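## Task

Check the heating block of real-time cycler Q1: if the previous run's plate is still there (it may be stuck to the block), take it to the finished-plate nest ND. Then carry plate T27 from nest N1 onto Q1's block so its well A1 sits at the block corner marked A1. Every plate must rest flat and inside its locators. Close Q1's lid over T27 using the LID key, then press START. Q1 is loose on the table and must finish in its original spot and orientation. At the end the run must still be active, and nothing you changed may be wrong while it runs (a run going with a fault is worse than none). Nothing may rely on the robot holding it. Release and back away; resting against START or Q1's housing still counts as clear.

## Robot and tools

Robot: one arm with a two-finger parallel gripper and a single wrist camera, cam_wrist (504x504, fisheye). The fingers point along the gripper's +z axis and open and close along its y axis. The reported end_effector_position is the spot between the pads when shut; closed fingertips stick out about 33 mm past it, fully open ones about 9 mm. Closing pushes the tips roughly 24 mm further out, so leave that gap above any surface.

Scene frame: origin on the table top right below the arm base, +z up, +y to the left when looking along +x. Results print position in metres, orientation as quat wxyz, and velocities in m/s and rad/s. The base may be tilted, and printed position grows less exact at long reach.

The row: every motion command is a row of 9 numbers, each in [-1, 1], in this order: dx, dy, dz, rx, ry, rz, position, force_limit, speed. The first six are an offset, not a pose, expressed in the gripper's own axes and counted from the gripper's measured pose in the most recent result that reports it. Before any result in the scene shows it, and for any second or later call in the same reply, they count from wherever the robot is when the action begins. Scale: 1.0 equals 0.6 m for dx, dy, dz and 180 degrees for rx, ry, rz, which together form one rotation vector. All-zero offsets are not a pause; they pull the hand back to that reference pose. Each step the command is clipped to within 70 mm and 16 degrees of the measured pose; position is favoured over orientation if both cannot be met.

Finger numbers in the row: position +1 is fully open (140 mm), about -0.8 is where the pads touch, and -1 closes until something blocks them. force_limit maps about -1 to 14 N, 0 to 60 N, +1 to 107 N (parts up to 40 mm wide). speed maps about -1 to 30 mm/s, 0 to 140, +1 to 250 mm/s.

execute_actions: argument actions is a list holding zero or one item, plus optional pictures (boolean). An empty list just reports state with images. An action item has rows (1 to 15 rows of 9 numbers) and steps (5 to 15, default 15, each 1/30 s); row k applies at step k, and the final row repeats. Every row counts from the same reference pose, not from the previous row. A wait item has only steps (up to 300), counted from the last result, so your thinking time eats into it. Images come only with an empty list or pictures true.

move: target is one 9-number row (offset as above); speed is the path's top speed in m/s, 0.002 to 0.5, default 0.25, with turning capped at twice that in rad/s. It drives a straight path lasting 0.5 to 10 s (cut off at 10 s), turning the short way, and does not slow for obstacles; the hand can lag, drift or overshoot speed, especially with the arm near straight. Finger values go out at the start. Its result adds a move: line: done, off_target, moving, held or fault, plus limits (paced = pose clipped; held = a check blocked some steps, after which motion may jump fast) and the distance to target. Images included.

wait: seconds, 0 to 10; sends nothing new.

zoom_image: camera "cam_wrist" and region [x0, y0, x1, y1] in image pixels from the top-left, at most 504 by 504.

finished_scene: scene, the number of the current scene. Irreversible; the result tells whether the job succeeded and gives the next task. Replying with no tool call ends everything.

Timing: each action's result is captured 5 steps early; those steps run while you write, and only then does the next command start. Only results with nothing pending show a Hand target line. After an action the arm keeps moving at most to the last clipped pose, so check the reported pose and send the remainder. Fingers still in motion keep going.

Reading results: HELD marks steps where the clearance check withheld your row; a pose unreachable line means that check altered or blocked it (a mount under the base counts as arm). object_status: 0 moving, 1 stopped while opening, 2 stopped while closing (a grip), 3 reached target or pads met (thin items may still be held). To grip, send -1 and confirm 2. To squeeze harder while at 2, raise force_limit and switch position between -1 and -0.98. position_measured is counts: 3 open, 230 pads together. Flange force is the controller's outside-force estimate, noisy, includes held weight, worst after sudden stops; no reading means none available. MOTOR HOT warns of heating; hitting the limit brakes the arm (OVER-TEMPERATURE FAULT).

Q1: its upper front keys, left to right as you face it, are LID, START, CLEAR, STOP. LID toggles the lid; LID and START are ignored mid-travel. If the lid is obstructed it stops, the lamp goes red, and only CLEAR (which frees and opens it) restores LID and START. Blue lamp means running. On labelled items, well A1 lies at the labelled short end, in the corner far from the labelled long side.

Avoid: the arm is stiff, so commanding even a few mm past contact with something firm, at once or in small repeats, can trigger a stop, and the pressure persists until you retract. A joint torque at its load limit (waist 319, shoulder 319, elbow 150, forearm roll, wrist pitch, wrist roll 42.3 N m, held weight included) or an outside force of 144 N halts the arm 10 s and drops the rest of the call. Faster or deeper contacts hit harder. Never drop, slam or knock anything off the table (that ends the scene). Do not shove Q1 out of place. Loose objects may get nudged occasionally. Joint ranges: elbow -2.792 to 2.792 rad, others -6.283 to 6.283.

Each tool is called after "Call:" as a command line: name --argument value for each argument, lists and objects as JSON in quotes; but a table of rows of numbers goes row by row, as --pt "numbers of a row", without its own name.

## Session

Call:
execute_actions --actions '[]'

Scene clock: 0.00 s of 10800.00 s.
end_effector_position=(+0.3541, +0.1204, +0.2299) position_measured=3 object_status=3 end_effector_quat_wxyz=(-0.062, +0.839, -0.517, -0.160) end_effector_velocity=(-0.000, +0.000, -0.000) end_effector_angular_velocity=(+0.000, -0.000, -0.001)
Joint positions: [-0.032 -0.111  2.171  0.281  1.313  2.564]
Joint velocities: [-0.    -0.001  0.001  0.    -0.001  0.   ]
Flange force (N, the push that the arm receives, along the gripper's own x y z axes): no reading
Hand target: +0.354, +0.120, +0.230; -0.062, +0.839, -0.517, -0.160

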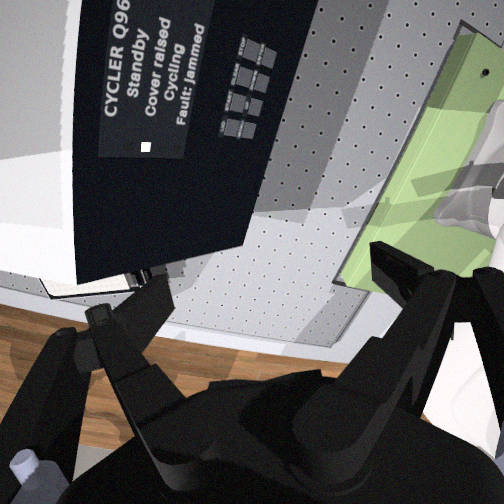

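Call:
move --target '[-0.194, 0.036, -0.55, 0.0196, 0.107, 0, 1, 0, 0]'

Scene clock: 2.30 s of 10800.00 s.
end_effector_position=(+0.3543, +0.1197, +0.5805) position_measured=3 object_status=3 end_effector_quat_wxyz=(-0.000, +0.851, -0.525, -0.002) end_effector_velocity=(+0.001, +0.000, +0.000) end_effector_angular_velocity=(+0.001, -0.000, -0.001)
Joint positions: [ 0.206 -0.272  1.614  0.004  1.807  2.907]
Joint velocities: [-0.     0.001 -0.001  0.001 -0.     0.001]
Flange force (N, the push that the arm receives, along the gripper's own x y z axes): [2.3 3.4 3.4]
Hand target: +0.354, +0.120, +0.581; -0.000, +0.851, -0.525, -0.002
Off the commanded pose: 0.000 m, 0 deg.
Kept back: nothing.
move: done

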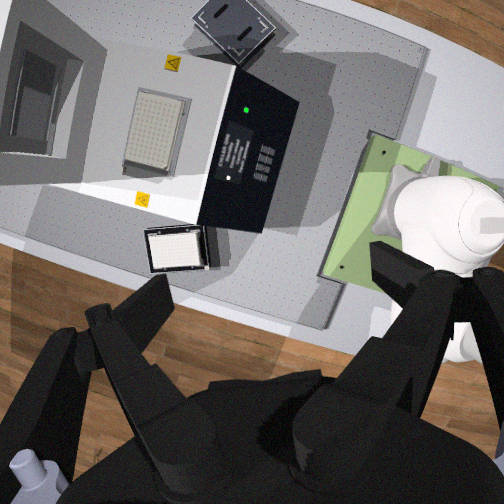

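Call:
move --target '[0, -0.25, 0, 0, 0, 0, 1, 0, 0]'

Call:
move --target '[0.25, 0, 0, 0, 0, 0, 1, 0, 0]'

Scene clock: 4.17 s of 10800.00 s.
end_effector_position=(+0.4884, +0.1870, +0.5804) position_measured=3 object_status=3 end_effector_quat_wxyz=(-0.000, +0.851, -0.525, -0.002) end_effector_velocity=(+0.001, +0.000, -0.001) end_effector_angular_velocity=(-0.000, -0.000, -0.000)
Joint positions: [ 0.273 -0.036  1.42   0.004  1.764  2.973]
Joint velocities: [-0.     0.001  0.    -0.001 -0.002 -0.   ]
Flange force (N, the push that the arm receives, along the gripper's own x y z axes): [0.4 4.2 4.0]
Hand target: +0.488, +0.187, +0.580; -0.000, +0.851, -0.525, -0.002
Off the commanded pose: 0.000 m, 0 deg.
Kept back: nothing.
move: done

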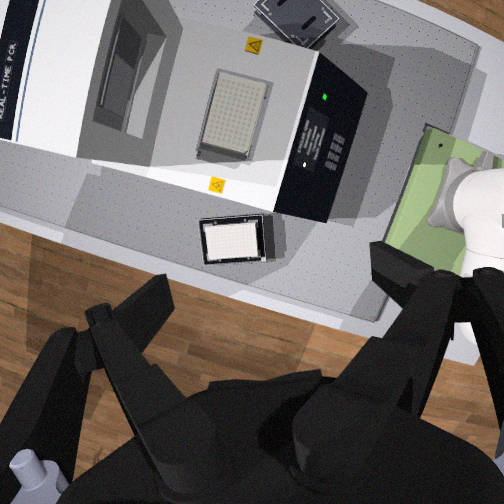

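Scene clock: 5.13 s of 10800.00 s.
end_effector_position=(+0.5555, +0.0527, +0.5797) position_measured=3 object_status=3 end_effector_quat_wxyz=(-0.000, +0.851, -0.525, -0.002) end_effector_velocity=(+0.000, -0.001, -0.001) end_effector_angular_velocity=(-0.001, +0.002, -0.000)
Joint positions: [0.009 0.021 1.366 0.002 1.763 2.709]
Joint velocities: [-0.001  0.001  0.001 -0.001  0.    -0.001]
Flange force (N, the push that the arm receives, along the gripper's own x y z axes): [-1.3 8.1 5.4]
Hand target: +0.555, +0.053, +0.580; -0.000, +0.851, -0.525, -0.002
Off the commanded pose: 0.000 m, 0 deg.
Kept back: nothing.
move: done

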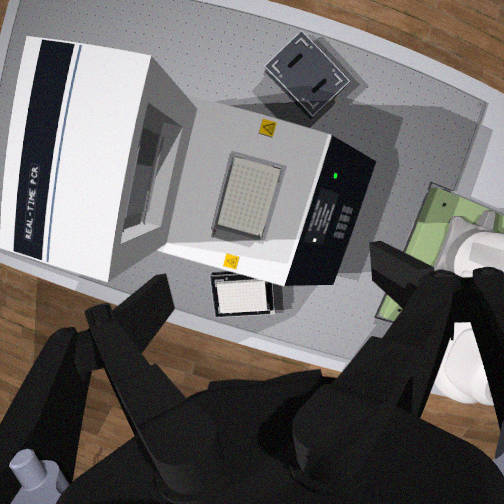

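Call:
move --target '[0, 0, 0, 0, 0, 0.1483, 1, 0, 0]'

Scene clock: 7.13 s of 10800.00 s.
end_effector_position=(+0.5555, +0.0527, +0.5797) position_measured=3 object_status=3 end_effector_quat_wxyz=(+0.000, +0.707, -0.707, -0.002) end_effector_velocity=(+0.000, -0.001, +0.000) end_effector_angular_velocity=(-0.002, -0.001, +0.002)
Joint positions: [0.009 0.021 1.365 0.002 1.763 3.175]
Joint velocities: [-0.     0.    -0.001 -0.002  0.    -0.002]
Flange force (N, the push that the arm receives, along the gripper's own x y z axes): [3.2 6.4 4.1]
Hand target: +0.555, +0.053, +0.580; +0.000, +0.707, -0.707, -0.002
Off the commanded pose: 0.000 m, 0 deg.
Kept back: nothing.
move: done

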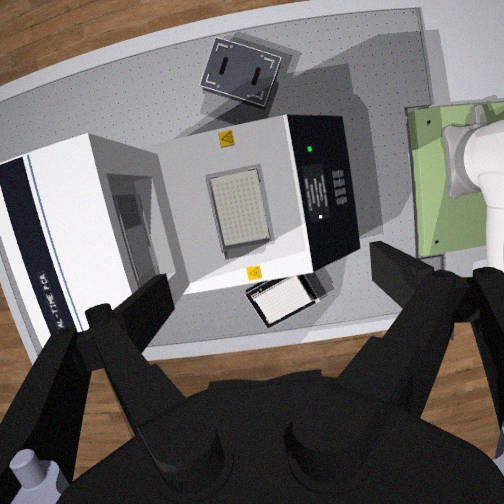

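Call:
move --target '[0.047, -0.08, 0.367, 0, 0, 0, 1, 0, 0]'

Scene clock: 9.03 s of 10800.00 s.
end_effector_position=(+0.6029, +0.0253, +0.3593) position_measured=3 object_status=3 end_effector_quat_wxyz=(+0.000, +0.707, -0.707, -0.002) end_effector_velocity=(-0.001, +0.001, -0.002) end_effector_angular_velocity=(+0.002, +0.003, -0.001)
Joint positions: [-0.039  0.097  1.682  0.002  1.371  3.125]
Joint velocities: [0.    0.001 0.002 0.002 0.    0.   ]
Flange force (N, the push that the arm receives, along the gripper's own x y z axes): [0.0 8.0 0.4]
Hand target: +0.603, +0.025, +0.359; +0.000, +0.707, -0.707, -0.002
Off the commanded pose: 0.000 m, 0 deg.
Kept back: nothing.
move: done

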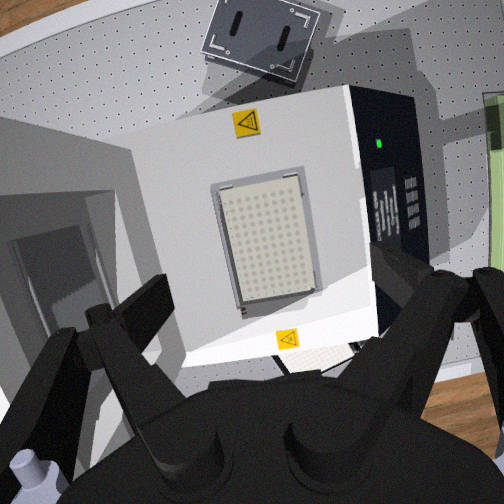

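Call:
zoom_image --camera "cam_wrist" --region '[180, 150, 360, 330]'

Region (180, 150, 360, 330) of cam_wrist's 504x504 image, scaled by 2.800, with more detail than that image has.

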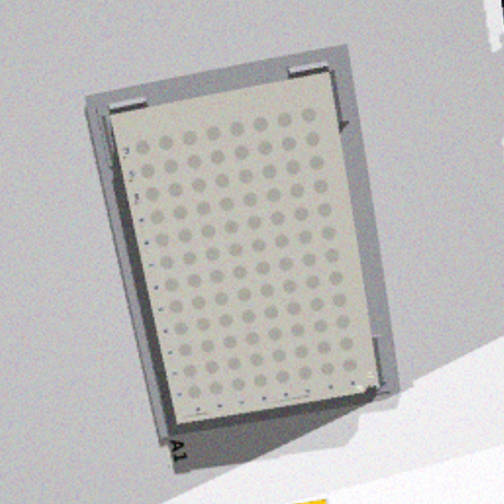

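Call:
move --target '[0, 0, 0.115, 0, 0, 0, 0.55, 0, 0]' --speed 0.15

Scene clock: 10.10 s of 10800.00 s.
end_effector_position=(+0.6027, +0.0256, +0.2903) position_measured=59 object_status=3 end_effector_quat_wxyz=(+0.000, +0.707, -0.707, -0.002) end_effector_velocity=(-0.000, -0.000, -0.001) end_effector_angular_velocity=(+0.001, +0.001, +0.000)
Joint positions: [-0.039  0.126  1.777  0.002  1.247  3.125]
Joint velocities: [-0.001  0.001  0.001  0.001 -0.001 -0.001]
Flange force (N, the push that the arm receives, along the gripper's own x y z axes): [2.0 7.7 -0.4]
Hand target: +0.603, +0.026, +0.290; +0.000, +0.707, -0.707, -0.002
Off the commanded pose: 0.000 m, 0 deg.
Kept back: nothing.
move: done

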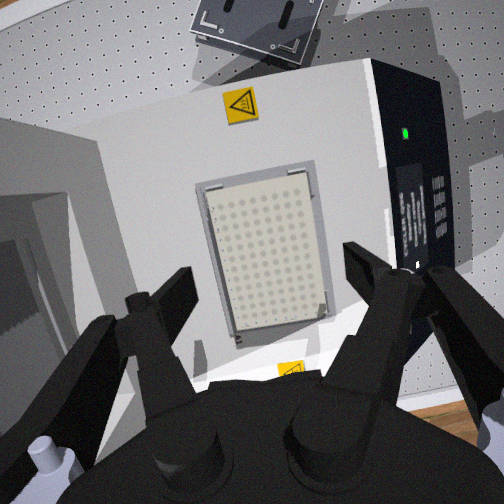

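Call:
move --target '[0, 0, 0.075, 0, 0, 0, 0.55, 0, 0]' --speed 0.1

Scene clock: 11.13 s of 10800.00 s.
end_effector_position=(+0.6027, +0.0257, +0.2453) position_measured=59 object_status=3 end_effector_quat_wxyz=(+0.000, +0.707, -0.707, -0.002) end_effector_velocity=(-0.001, +0.000, -0.001) end_effector_angular_velocity=(+0.001, +0.003, +0.000)
Joint positions: [-0.038  0.153  1.832  0.002  1.164  3.125]
Joint velocities: [ 0.     0.     0.001  0.002  0.001 -0.001]
Flange force (N, the push that the arm receives, along the gripper's own x y z axes): [1.9 8.2 0.0]
Hand target: +0.603, +0.026, +0.245; +0.000, +0.707, -0.707, -0.002
Off the commanded pose: 0.000 m, 0 deg.
Kept back: nothing.
move: done

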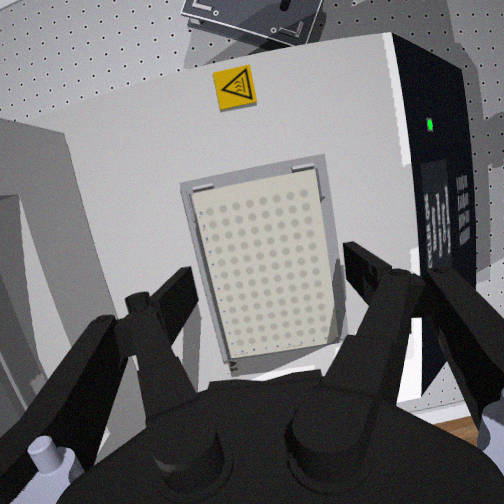

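Call:
zoom_image --camera "cam_wrist" --region '[140, 140, 400, 400]'

Region (140, 140, 400, 400) of cam_wrist's 504x504 image, scaled by 1.938, with more detail than that image has.

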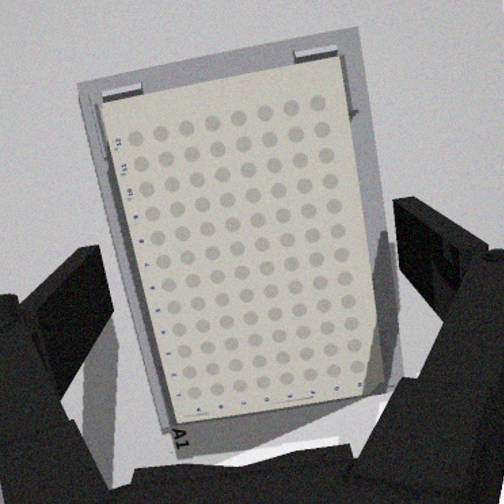

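Call:
move --target '[0, 0, 0.01, 0, 0, -0.008, 0.35, 0, 0]' --speed 0.03

Call:
zoom_image --camera "cam_wrist" --region '[140, 140, 400, 400]'

Scene clock: 12.33 s of 10800.00 s.
end_effector_position=(+0.6028, +0.0258, +0.2396) position_measured=85 object_status=3 end_effector_quat_wxyz=(-0.000, +0.716, -0.698, -0.002) end_effector_velocity=(-0.001, -0.000, -0.001) end_effector_angular_velocity=(+0.000, +0.004, -0.001)
Joint positions: [-0.038  0.157  1.839  0.002  1.154  3.1  ]
Joint velocities: [-0.     0.001  0.002  0.     0.002  0.   ]
Flange force (N, the push that the arm receives, along the gripper's own x y z axes): [4.6 21.8 -74.1]
Hand target: +0.603, +0.026, +0.239; -0.000, +0.716, -0.698, -0.002
Off the commanded pose: 0.000 m, 0 deg.
Kept back: nothing.
move: done

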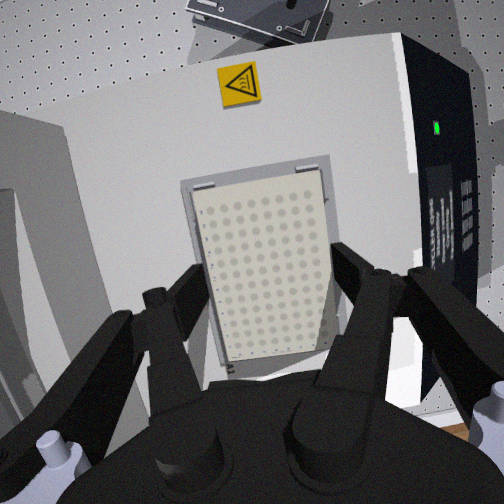

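Region (140, 140, 400, 400) of cam_wrist's 504x504 image, scaled by 1.938, with more detail than that image has.

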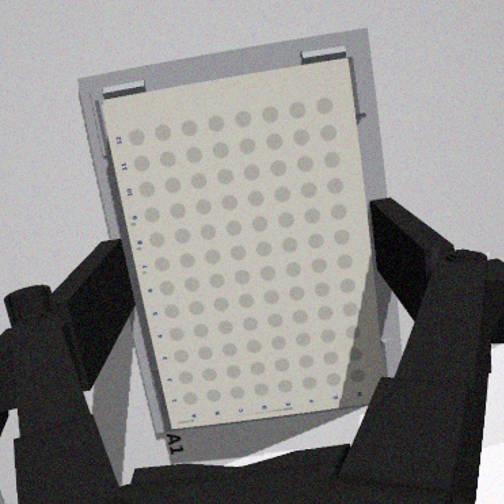

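Call:
move --target '[0, 0.003, -0.009, 0, 0, 0, 0.35, 0, 0]' --speed 0.03

Call:
move --target '[0, 0, 0, 0, 0, 0, -1, 0.2, -0.6]' --speed 0.03

Scene clock: 13.27 s of 10800.00 s.
end_effector_position=(+0.6010, +0.0257, +0.2450) position_measured=85 object_status=3 end_effector_quat_wxyz=(-0.000, +0.716, -0.698, -0.002) end_effector_velocity=(-0.000, +0.000, +0.000) end_effector_angular_velocity=(+0.000, +0.000, -0.000)
Joint positions: [-0.038  0.151  1.836  0.002  1.163  3.1  ]
Joint velocities: [ 0.    -0.    -0.     0.     0.001  0.001]
Flange force (N, the push that the arm receives, along the gripper's own x y z axes): [1.8 9.5 -0.2]
Hand target: +0.601, +0.026, +0.245; -0.000, +0.716, -0.698, -0.002
Off the commanded pose: 0.000 m, 0 deg.
Kept back: nothing.
move: done

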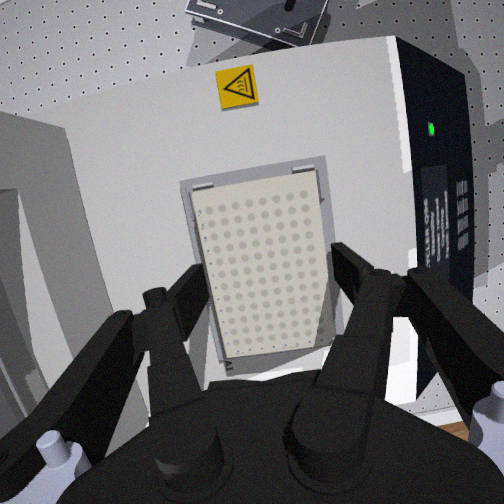

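Scene clock: 13.77 s of 10800.00 s.
end_effector_position=(+0.6011, +0.0257, +0.2452) position_measured=107 object_status=2 end_effector_quat_wxyz=(-0.000, +0.716, -0.698, -0.002) end_effector_velocity=(-0.000, +0.001, -0.000) end_effector_angular_velocity=(+0.000, +0.001, +0.000)
Joint positions: [-0.038  0.151  1.836  0.002  1.163  3.1  ]
Joint velocities: [0.001 0.    0.    0.001 0.    0.001]
Flange force (N, the push that the arm receives, along the gripper's own x y z axes): [0.7 6.9 -30.8]
Hand target: +0.601, +0.026, +0.245; -0.000, +0.716, -0.698, -0.002
Off the commanded pose: 0.000 m, 0 deg.
Kept back: nothing.
move: done

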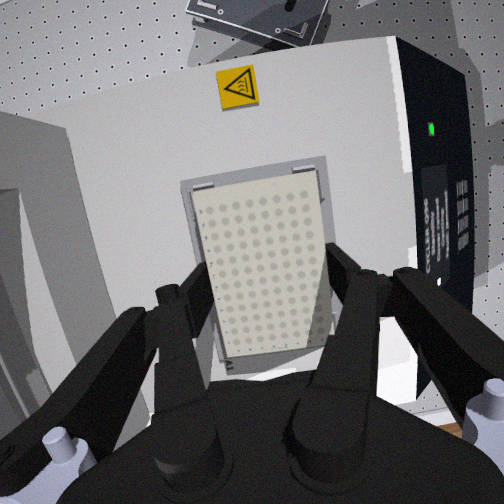

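Call:
move --target '[0, 0, -0.025, 0, 0, 0, -1, 0.2, -0.6]' --speed 0.015

Scene clock: 15.23 s of 10800.00 s.
end_effector_position=(+0.6011, +0.0257, +0.2602) position_measured=109 object_status=2 end_effector_quat_wxyz=(-0.000, +0.716, -0.698, -0.002) end_effector_velocity=(+0.000, +0.000, +0.000) end_effector_angular_velocity=(+0.001, -0.000, -0.000)
Joint positions: [-0.039  0.141  1.818  0.002  1.19   3.1  ]
Joint velocities: [-0.    -0.    -0.     0.001  0.    -0.001]
Flange force (N, the push that the arm receives, along the gripper's own x y z axes): [-0.3 7.3 0.5]
Hand target: +0.601, +0.026, +0.260; -0.000, +0.716, -0.698, -0.002
Off the commanded pose: 0.000 m, 0 deg.
Kept back: nothing.
move: done

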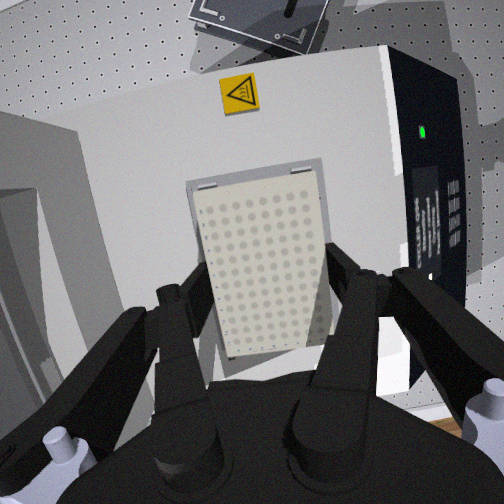

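Call:
move --target '[0.543, 0.066, -0.067, 0, 0, -0.342, -1, 0.2, -0.6]' --speed 0.25

Scene clock: 18.57 s of 10800.00 s.
end_effector_position=(+0.5691, -0.3013, +0.2991) position_measured=109 object_status=2 end_effector_quat_wxyz=(-0.001, +0.972, -0.234, -0.002) end_effector_velocity=(+0.001, -0.001, +0.000) end_effector_angular_velocity=(-0.001, -0.001, +0.003)
Joint positions: [-0.561  0.185  1.691 -0.002  1.274  1.505]
Joint velocities: [-0.     0.001 -0.001 -0.    -0.002 -0.003]
Flange force (N, the push that the arm receives, along the gripper's own x y z axes): [-8.4 0.3 1.5]
Hand target: +0.569, -0.301, +0.299; -0.001, +0.972, -0.234, -0.002
Off the commanded pose: 0.001 m, 0 deg.
Kept back: nothing.
move: done

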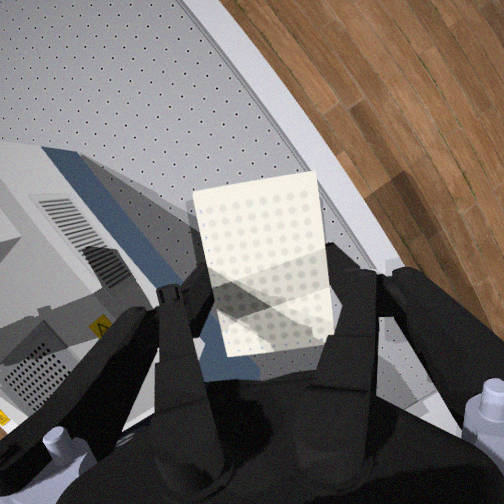

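Call:
move --target '[0, 0, 0.3, 0, 0, 0, -1, 0.2, -0.6]' --speed 0.15

Scene clock: 20.33 s of 10800.00 s.
end_effector_position=(+0.5688, -0.3005, +0.1190) position_measured=109 object_status=2 end_effector_quat_wxyz=(-0.001, +0.972, -0.233, -0.002) end_effector_velocity=(+0.001, +0.000, +0.000) end_effector_angular_velocity=(-0.000, -0.002, -0.001)
Joint positions: [-0.561  0.316  1.881 -0.002  0.953  1.505]
Joint velocities: [ 0.001 -0.    -0.001  0.001 -0.001  0.001]
Flange force (N, the push that the arm receives, along the gripper's own x y z axes): [-9.5 1.6 -3.0]
Hand target: +0.569, -0.300, +0.119; -0.001, +0.972, -0.233, -0.002
Off the commanded pose: 0.000 m, 0 deg.
Kept back: nothing.
move: done

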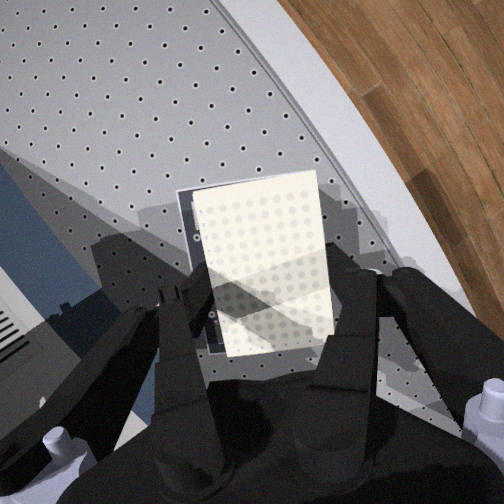

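Call:
move --target '[-0.03, -0.03, 0.065, 0, 0, 0, -1, 0.2, -0.6]' --speed 0.08

Call:
zoom_image --camera "cam_wrist" --region '[140, 120, 400, 380]'

Scene clock: 21.60 s of 10800.00 s.
end_effector_position=(+0.5610, -0.2761, +0.0802) position_measured=109 object_status=2 end_effector_quat_wxyz=(-0.001, +0.972, -0.233, -0.001) end_effector_velocity=(+0.000, -0.000, -0.000) end_effector_angular_velocity=(-0.002, +0.001, +0.002)
Joint positions: [-0.534  0.333  1.946 -0.002  0.872  1.531]
Joint velocities: [ 0.     0.001 -0.    -0.003 -0.     0.   ]
Flange force (N, the push that the arm receives, along the gripper's own x y z axes): [-5.7 1.5 -2.4]
Hand target: +0.561, -0.276, +0.080; -0.001, +0.972, -0.233, -0.002
Off the commanded pose: 0.000 m, 0 deg.
Kept back: nothing.
move: done

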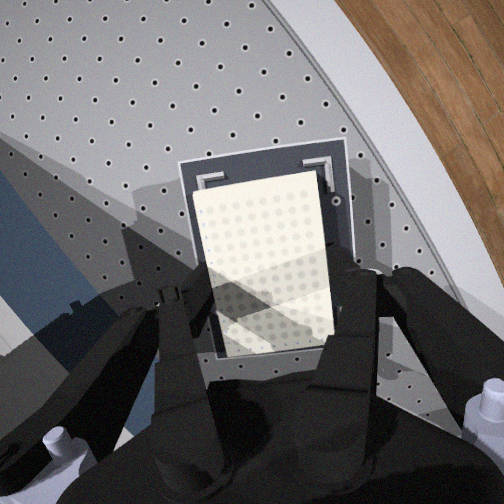

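Region (140, 120, 400, 380) of cam_wrist's 504x504 image, scaled by 1.938, with more detail than that image has.

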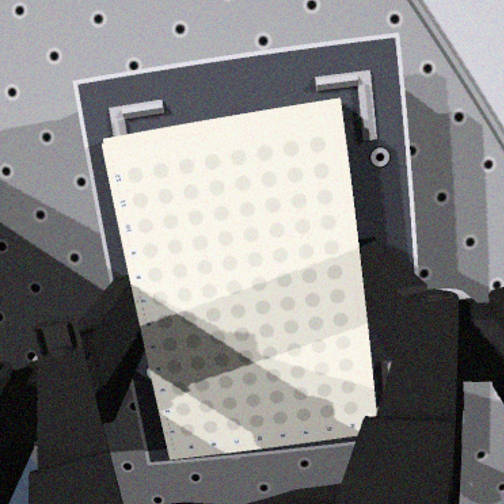

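Call:
move --target '[0.0083, 0.0097, 0.015, 0, 0, 0.01, -1, 0.2, -0.6]' --speed 0.03

Call:
zoom_image --camera "cam_wrist" --region '[140, 120, 400, 380]'

Scene clock: 32.47 s of 10800.00 s.
end_effector_position=(+0.5635, -0.2799, +0.0763) position_measured=109 object_status=2 end_effector_quat_wxyz=(-0.003, +0.970, -0.245, -0.001) end_effector_velocity=(+0.000, -0.000, +0.001) end_effector_angular_velocity=(-0.001, -0.001, +0.001)
Joint positions: [-0.54   0.342  1.941  0.003  0.866  1.546]
Joint velocities: [ 0.    -0.001 -0.001 -0.001  0.    -0.001]
Flange force (N, the push that the arm receives, along the gripper's own x y z axes): [-11.0 -7.6 -27.4]
Hand target: +0.564, -0.280, +0.076; -0.003, +0.970, -0.245, -0.001
Off the commanded pose: 0.006 m, 1 deg.
FORCE FAULT: contact force on the arm reached its limit, and the arm stopped for 10 seconds. The contact can be on any part of the arm, not only on its tool. The arm's remaining commands of this call were not run. The arm holds still and accepts commands again. Move the arm away from the contact; if what it grips holds it there, let go first. Pushing or pulling that hard again can fault the arm again.
Kept back: nothing.
move: fault

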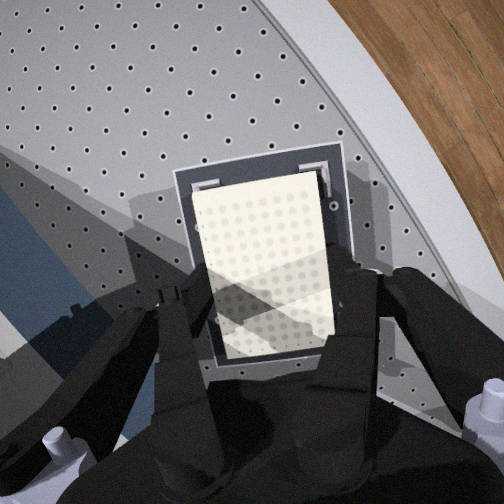

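Region (140, 120, 400, 380) of cam_wrist's 504x504 image, scaled by 1.938, with more detail than that image has.

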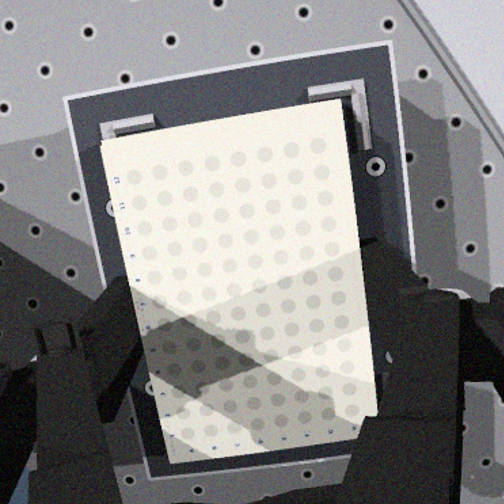

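Call:
move --target '[0, 0, -0.008, 0, 0, 0, -1, 0.2, -0.6]' --speed 0.03

Call:
move --target '[0.0012, 0.0083, 0, 0, 0, 0, -1, 0.2, -0.6]' --speed 0.03

Call:
zoom_image --camera "cam_wrist" --region '[140, 120, 400, 380]'

Scene clock: 33.63 s of 10800.00 s.
end_effector_position=(+0.5635, -0.2799, +0.0810) position_measured=109 object_status=2 end_effector_quat_wxyz=(-0.003, +0.970, -0.245, -0.001) end_effector_velocity=(-0.000, +0.000, +0.001) end_effector_angular_velocity=(-0.001, -0.001, -0.000)
Joint positions: [-0.54   0.337  1.938  0.003  0.875  1.546]
Joint velocities: [ 0.    -0.001  0.001  0.    -0.001  0.   ]
Flange force (N, the push that the arm receives, along the gripper's own x y z axes): [-7.2 1.0 -3.1]
Hand target: +0.564, -0.280, +0.081; -0.003, +0.970, -0.245, -0.001
Off the commanded pose: 0.000 m, 0 deg.
Kept back: nothing.
move: done

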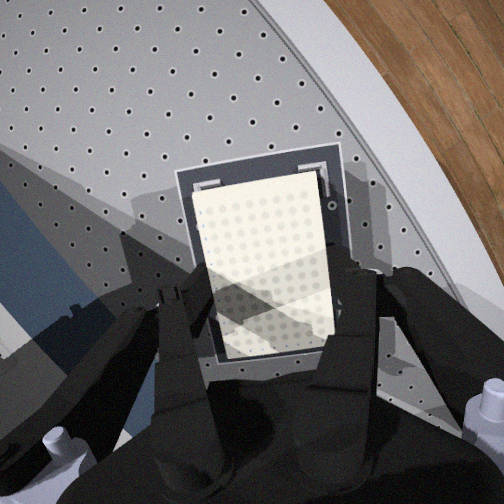

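Scene clock: 34.33 s of 10800.00 s.
end_effector_position=(+0.5618, -0.2847, +0.0810) position_measured=109 object_status=2 end_effector_quat_wxyz=(-0.003, +0.970, -0.245, -0.001) end_effector_velocity=(-0.000, +0.001, +0.000) end_effector_angular_velocity=(+0.002, +0.001, +0.001)
Joint positions: [-0.548  0.337  1.937  0.003  0.875  1.538]
Joint velocities: [ 0.001 -0.001  0.     0.002  0.002 -0.001]
Flange force (N, the push that the arm receives, along the gripper's own x y z axes): [-8.4 2.7 -3.2]
Hand target: +0.562, -0.285, +0.081; -0.003, +0.970, -0.245, -0.001
Off the commanded pose: 0.000 m, 0 deg.
Kept back: nothing.
move: done

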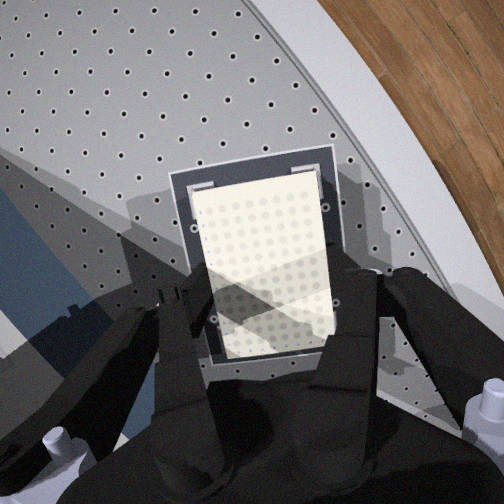

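Region (140, 120, 400, 380) of cam_wrist's 504x504 image, scaled by 1.938, with more detail than that image has.

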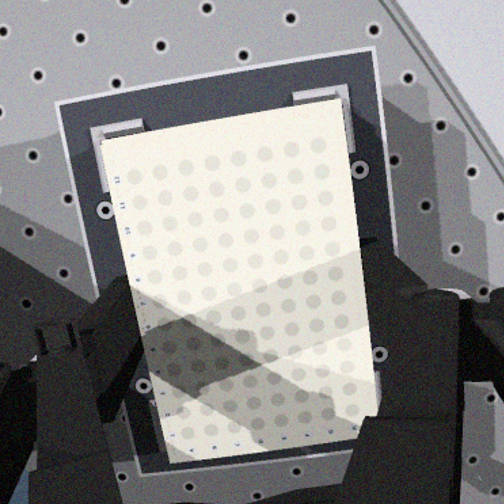

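Call:
move --target '[0, -0.0012, 0.005, 0, 0, 0, -1, 0.2, -0.6]' --speed 0.01

Call:
execute_actions --actions '[{"rows": [[0,0,0.0005,0,0,0,-1,0.2,-0.6],[0,0,0.001,0,0,0,-1,0.2,-0.6],[0,0,0.0015,0,0,0,-1,0.2,-0.6],[0,0,0.002,0,0,0,-1,0.2,-0.6]], "steps": 15}]'

Scene clock: 35.37 s of 10800.00 s.
end_effector_position=(+0.5621, -0.2840, +0.0780) position_measured=109 object_status=2 end_effector_quat_wxyz=(-0.003, +0.970, -0.245, -0.001) end_effector_velocity=(-0.000, -0.001, +0.000) end_effector_angular_velocity=(-0.002, -0.000, +0.002)
Joint positions: [-0.547  0.341  1.939  0.003  0.87   1.539]
Joint velocities: [-0.001 -0.001  0.001 -0.002 -0.001 -0.002]
Flange force (N, the push that the arm receives, along the gripper's own x y z axes): [-8.2 1.8 -3.0]
Hand target: +0.562, -0.284, +0.078; -0.003, +0.970, -0.245, -0.001
Off the commanded pose: 0.000 m, 0 deg.
Kept back: nothing.
move: done

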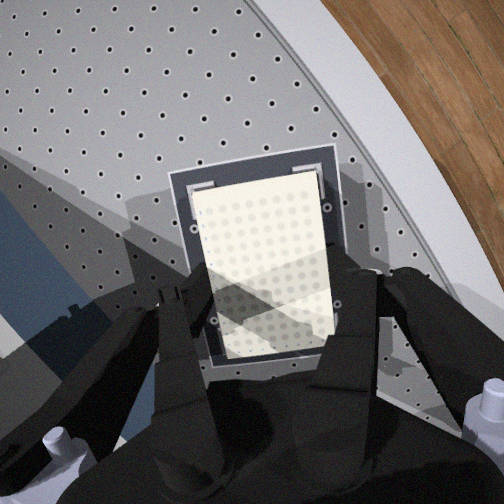

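Scene clock: 35.70 s of 10800.00 s.
end_effector_position=(+0.5621, -0.2840, +0.0768) position_measured=109 object_status=2 end_effector_quat_wxyz=(-0.003, +0.970, -0.244, -0.001) end_effector_velocity=(-0.000, +0.001, -0.000) end_effector_angular_velocity=(+0.002, +0.001, -0.002)
Joint positions: [-0.546  0.342  1.94   0.003  0.868  1.539]
Joint velocities: [0.001 0.    0.    0.002 0.002 0.001]
Flange force (N, the push that the arm receives, along the gripper's own x y z axes): [-7.5 -1.2 -3.1]
Steps of this call (steps 1 to 10: the first 10 steps of this action). Readings (end_effector_position | what the end effector reports):
1: (+0.5621, -0.2840, +0.0780) | position_measured=109 object_status=2
2: (+0.5622, -0.2840, +0.0778) | position_measured=109 object_status=2
4: (+0.5621, -0.2840, +0.0773) | position_measured=109 object_status=2
8: (+0.5622, -0.2840, +0.0768) | position_measured=109 object_status=2
10: the state above

Call:
execute_actions --actions '[{"rows": [[0,0,0.0005,0,0,0,-1,0.2,-0.6],[0,0,0.001,0,0,0,-1,0.2,-0.6],[0,0,0.0015,0,0,0,-1,0.2,-0.6],[0,0,0.002,0,0,0,-1,0.2,-0.6]], "steps": 13}]'

Call:
execute_actions --actions '[{"rows": [[0,0,0.0005,0,0,0,-1,0.2,-0.6],[0,0,0.001,0,0,0,-1,0.2,-0.6],[0,0,0.0015,0,0,0,-1,0.2,-0.6],[0,0,0.002,0,0,0,-1,0.2,-0.6]], "steps": 13}]'

Scene clock: 36.17 s of 10800.00 s.
end_effector_position=(+0.5622, -0.2840, +0.0757) position_measured=109 object_status=2 end_effector_quat_wxyz=(-0.003, +0.970, -0.244, -0.001) end_effector_velocity=(-0.000, -0.001, +0.000) end_effector_angular_velocity=(-0.001, -0.001, -0.003)
Joint positions: [-0.546  0.343  1.94   0.003  0.866  1.539]
Joint velocities: [-0.001 -0.001  0.001 -0.    -0.002  0.002]
Flange force (N, the push that the arm receives, along the gripper's own x y z axes): [-10.6 -2.2 -30.1]
Off your previous action's commanded pose: 0.000 m, 0 deg at its last step (step 5 of this call).
Steps of this call (steps 1 to 5: the last 5 steps of your previous action; step 6: nothing new was sent; steps 7 to 14: the first 8 steps of this action). Readings (end_effector_position | what the end effector reports):
7: (+0.5621, -0.2840, +0.0768) | position_measured=109 object_status=2
8: (+0.5622, -0.2840, +0.0766) | position_measured=109 object_status=2
10: (+0.5622, -0.2840, +0.0761) | position_measured=109 object_status=2
14: the state above

Scene clock: 36.60 s of 10800.00 s.
end_effector_position=(+0.5623, -0.2841, +0.0746) position_measured=109 object_status=2 end_effector_quat_wxyz=(-0.003, +0.970, -0.244, -0.000) end_effector_velocity=(+0.000, +0.000, -0.000) end_effector_angular_velocity=(-0.000, -0.000, -0.001)
Joint positions: [-0.546  0.345  1.941  0.003  0.863  1.539]
Joint velocities: [ 0.001  0.001 -0.    -0.    -0.001  0.002]
Flange force (N, the push that the arm receives, along the gripper's own x y z axes): [-22.1 -3.3 -81.1]
Off your previous action's commanded pose: 0.000 m, 0 deg at its last step (step 5 of this call).
Steps of this call (steps 1 to 5: the last 5 steps of your previous action; steps 6 to 13: the first 8 steps of this action, its rows measured from where the robot was after step 5). Readings (end_effector_position | what the end effector reports):
5: (+0.5622, -0.2840, +0.0757) | position_measured=109 object_status=2
6: (+0.5622, -0.2840, +0.0756) | position_measured=109 object_status=2
7: (+0.5622, -0.2840, +0.0755) | position_measured=109 object_status=2
9: (+0.5623, -0.2841, +0.0751) | position_measured=109 object_status=2
13: the state above

Call:
move --target '[0, 0, -0.0035, 0, 0, 0, -1, 0.2, -0.6]' --speed 0.02

Call:
zoom_image --camera "cam_wrist" --region '[140, 130, 400, 390]'

Scene clock: 37.53 s of 10800.00 s.
end_effector_position=(+0.5622, -0.2840, +0.0767) position_measured=109 object_status=2 end_effector_quat_wxyz=(-0.003, +0.970, -0.244, -0.001) end_effector_velocity=(+0.000, -0.000, +0.000) end_effector_angular_velocity=(-0.001, -0.001, +0.001)
Joint positions: [-0.546  0.342  1.94   0.003  0.867  1.539]
Joint velocities: [-0.    -0.001  0.    -0.001 -0.001 -0.001]
Flange force (N, the push that the arm receives, along the gripper's own x y z axes): [-8.3 -0.6 -2.5]
Hand target: +0.562, -0.284, +0.077; -0.003, +0.970, -0.244, -0.000
Off your previous action's commanded pose: 0.000 m, 0 deg at its last step (step 5 of this call).
Off the commanded pose: 0.000 m, 0 deg.
Kept back: nothing.
move: done

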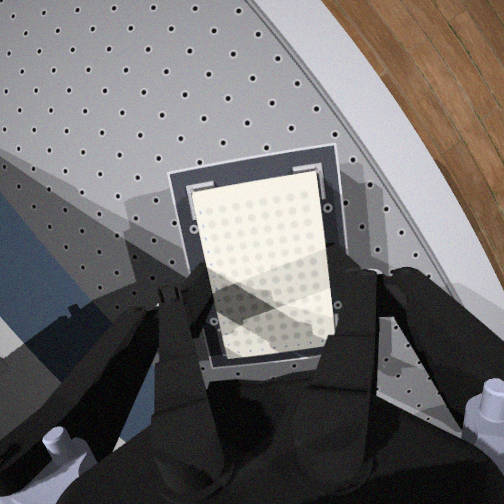

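Region (140, 130, 400, 390) of cam_wrist's 504x504 image, scaled by 1.938, with more detail than that image has.

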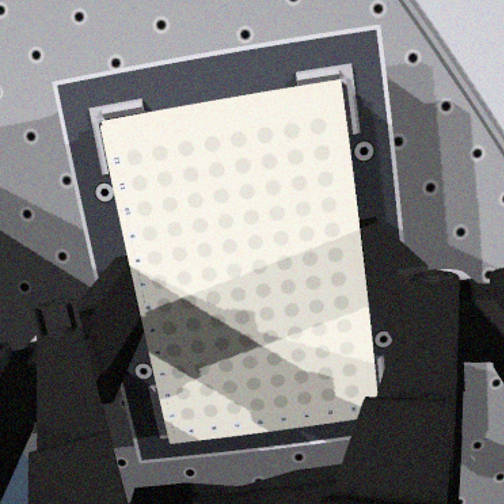

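Call:
execute_actions --actions '[{"rows": [[-0.0008,0,0,0,0,0,-1,0.2,-0.6],[-0.0016,0,0,0,0,0,-1,0.2,-0.6],[-0.002,0,0,0,0,0,-1,0.2,-0.6],[-0.002,0,0,0,0,0,-1,0.2,-0.6],[-0.002,0,0.0005,0,0,0,-1,0.2,-0.6],[-0.002,0,0.001,0,0,0,-1,0.2,-0.6],[-0.002,0,0.0015,0,0,0,-1,0.2,-0.6],[-0.002,0,0.002,0,0,0,-1,0.2,-0.6]], "steps": 15}]'

Call:
execute_actions --actions '[]' --pictures false

Scene clock: 38.63 s of 10800.00 s.
end_effector_position=(+0.5614, -0.2835, +0.0758) position_measured=109 object_status=2 end_effector_quat_wxyz=(-0.003, +0.970, -0.244, -0.000) end_effector_velocity=(-0.000, +0.001, -0.003) end_effector_angular_velocity=(+0.001, +0.003, +0.003)
Joint positions: [-0.546  0.342  1.942  0.003  0.864  1.539]
Joint velocities: [ 0.001  0.003  0.002 -0.    -0.002 -0.001]
Flange force (N, the push that the arm receives, along the gripper's own x y z axes): [-4.8 -1.6 -23.4]
Steps of this call (steps 1 to 23: nothing new was sent; steps 24 to 33: the first 10 steps of this action). Readings (end_effector_position | what the end effector reports):
24: (+0.5623, -0.2841, +0.0768) | position_measured=109 object_status=2
25: (+0.5621, -0.2840, +0.0768) | position_measured=109 object_status=2
27: (+0.5615, -0.2836, +0.0768) | position_measured=109 object_status=2
31: (+0.5613, -0.2835, +0.0761) | position_measured=109 object_status=2
33: the state above

Scene clock: 38.80 s of 10800.00 s.
end_effector_position=(+0.5613, -0.2835, +0.0756) position_measured=109 object_status=2 end_effector_quat_wxyz=(-0.003, +0.970, -0.244, -0.000) end_effector_velocity=(-0.000, +0.001, -0.001) end_effector_angular_velocity=(+0.001, +0.000, +0.001)
Joint positions: [-0.546  0.342  1.943  0.003  0.864  1.539]
Joint velocities: [ 0.001  0.001  0.002  0.001 -0.002 -0.001]
Flange force (N, the push that the arm receives, along the gripper's own x y z axes): [-3.6 -1.3 -28.6]
Hand target: +0.561, -0.283, +0.075; -0.003, +0.970, -0.244, -0.001
Off the commanded pose: 0.000 m, 0 deg.
Kept back: nothing.
Steps of this call (steps 1 to 5: the last 5 steps of your previous action). Readings (end_effector_position | what the end effector reports):
1: (+0.5614, -0.2835, +0.0757) | position_measured=109 object_status=2
2: (+0.5613, -0.2835, +0.0757) | position_measured=109 object_status=2
4: (+0.5613, -0.2835, +0.0756) | position_measured=109 object_status=2
5: the state above

Call:
move --target '[0, 0, -0.001, 0, 0, 0, 0.4, 0.2, -0.6]' --speed 0.01

Call:
move --target '[-0.15, 0, -0.12, 0, 0, 0, 0.4, 0.2, -0.6]' --speed 0.1

Scene clock: 39.73 s of 10800.00 s.
end_effector_position=(+0.5613, -0.2835, +0.0762) position_measured=78 object_status=3 end_effector_quat_wxyz=(-0.003, +0.970, -0.245, -0.000) end_effector_velocity=(-0.000, -0.001, -0.000) end_effector_angular_velocity=(-0.001, +0.001, +0.000)
Joint positions: [-0.546  0.341  1.942  0.003  0.865  1.539]
Joint velocities: [-0.001  0.001 -0.001 -0.002  0.     0.001]
Flange force (N, the push that the arm receives, along the gripper's own x y z axes): [-6.5 2.0 -1.2]
Hand target: +0.561, -0.284, +0.076; -0.003, +0.970, -0.244, -0.000
Off the commanded pose: 0.000 m, 0 deg.
Kept back: nothing.
move: done

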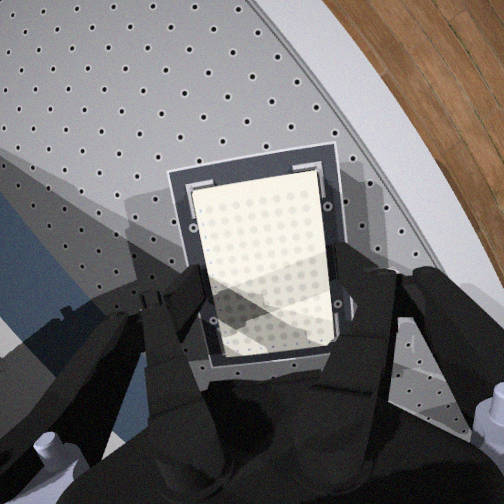

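Scene clock: 41.20 s of 10800.00 s.
end_effector_position=(+0.4820, -0.2412, +0.1484) position_measured=78 object_status=3 end_effector_quat_wxyz=(-0.003, +0.970, -0.245, -0.000) end_effector_velocity=(-0.001, -0.000, +0.001) end_effector_angular_velocity=(-0.001, +0.002, -0.000)
Joint positions: [-0.552  0.137  2.05   0.003  0.962  1.535]
Joint velocities: [-0.    -0.001 -0.    -0.002  0.002  0.001]
Flange force (N, the push that the arm receives, along the gripper's own x y z axes): [-7.1 2.3 -2.2]
Hand target: +0.482, -0.241, +0.148; -0.003, +0.970, -0.245, -0.000
Off the commanded pose: 0.000 m, 0 deg.
Kept back: nothing.
move: done

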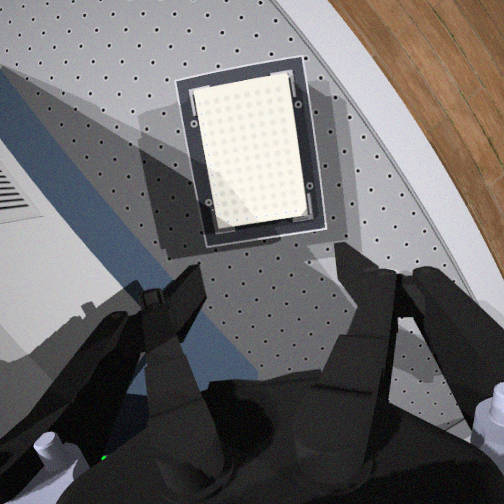

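Call:
zoom_image --camera "cam_wrist" --region '[150, 50, 350, 250]'

Region (150, 50, 350, 250) of cam_wrist's 504x504 image, scaled by 2.520, with more detail than that image has.

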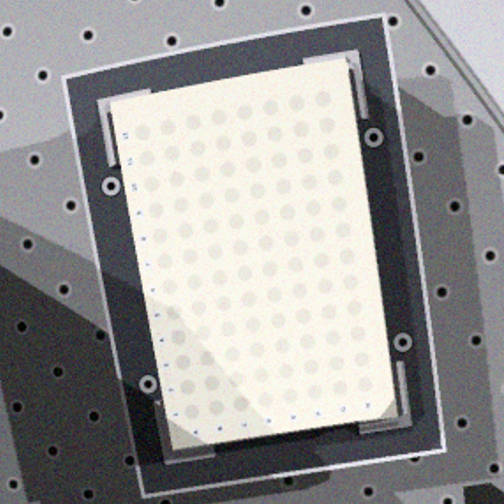

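Call:
move --target '[-0.03, 0.03, 0.0, 0, 0.22, 0, 0.4, 0.2, -0.6]' --speed 0.2

Scene clock: 43.80 s of 10800.00 s.
end_effector_position=(+0.4581, -0.2478, +0.1487) position_measured=78 object_status=3 end_effector_quat_wxyz=(+0.085, +0.913, -0.233, +0.324) end_effector_velocity=(-0.001, +0.000, -0.001) end_effector_angular_velocity=(+0.021, -0.019, +0.022)
Joint positions: [-0.618 -0.135  2.494  0.461  0.119  1.035]
Joint velocities: [-0.04  -0.001  0.007  0.486  0.02  -0.513]
Flange force (N, the push that the arm receives, along the gripper's own x y z axes): no reading
Hand target: +0.458, -0.248, +0.149; +0.084, +0.913, -0.233, +0.325
Off the commanded pose: 0.001 m, 1 deg.
Kept back: nothing.
move: done

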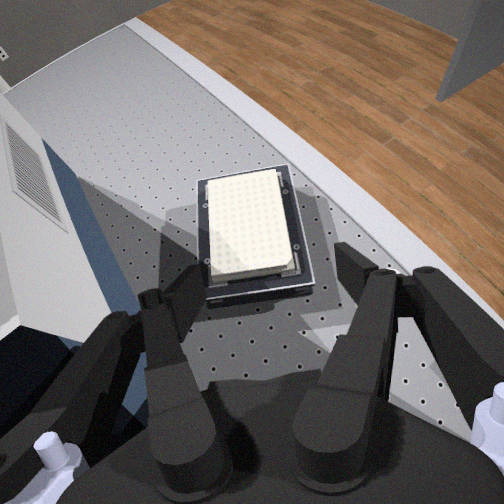

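Call:
zoom_image --camera "cam_wrist" --region '[185, 160, 325, 310]'

Region (185, 160, 325, 310) of cam_wrist's 504x504 image, scaled by 3.360, with more detail than that image has; it fills the left 470 columns of this view, and the rest is white.

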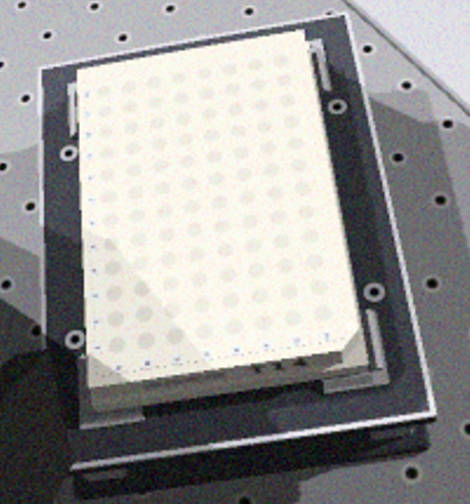

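Call:
move --target '[0.0867, -0.0292, 0.172, 0, -0.22, 0, 0.4, 0.2, -0.6]' --speed 0.2

Scene clock: 46.43 s of 10800.00 s.
end_effector_position=(+0.5587, -0.2838, +0.1014) position_measured=78 object_status=3 end_effector_quat_wxyz=(+0.001, +0.969, -0.249, -0.004) end_effector_velocity=(+0.000, +0.000, -0.000) end_effector_angular_velocity=(+0.000, +0.001, +0.001)
Joint positions: [-0.544  0.313  1.925 -0.009  0.916  1.558]
Joint velocities: [ 0.001  0.001 -0.001 -0.001  0.001  0.   ]
Flange force (N, the push that the arm receives, along the gripper's own x y z axes): [-6.2 0.2 -2.9]
Hand target: +0.559, -0.284, +0.101; +0.001, +0.969, -0.249, -0.004
Off the commanded pose: 0.000 m, 0 deg.
Kept back: nothing.
move: done

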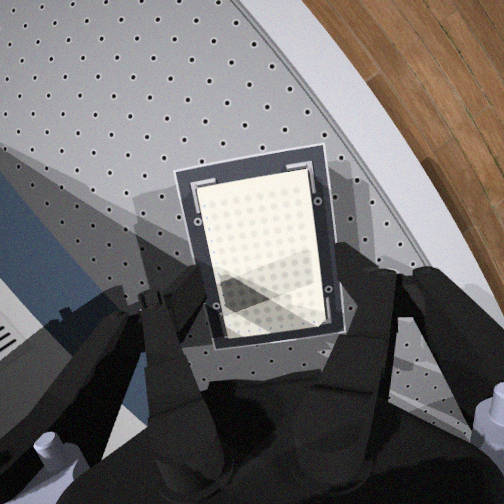

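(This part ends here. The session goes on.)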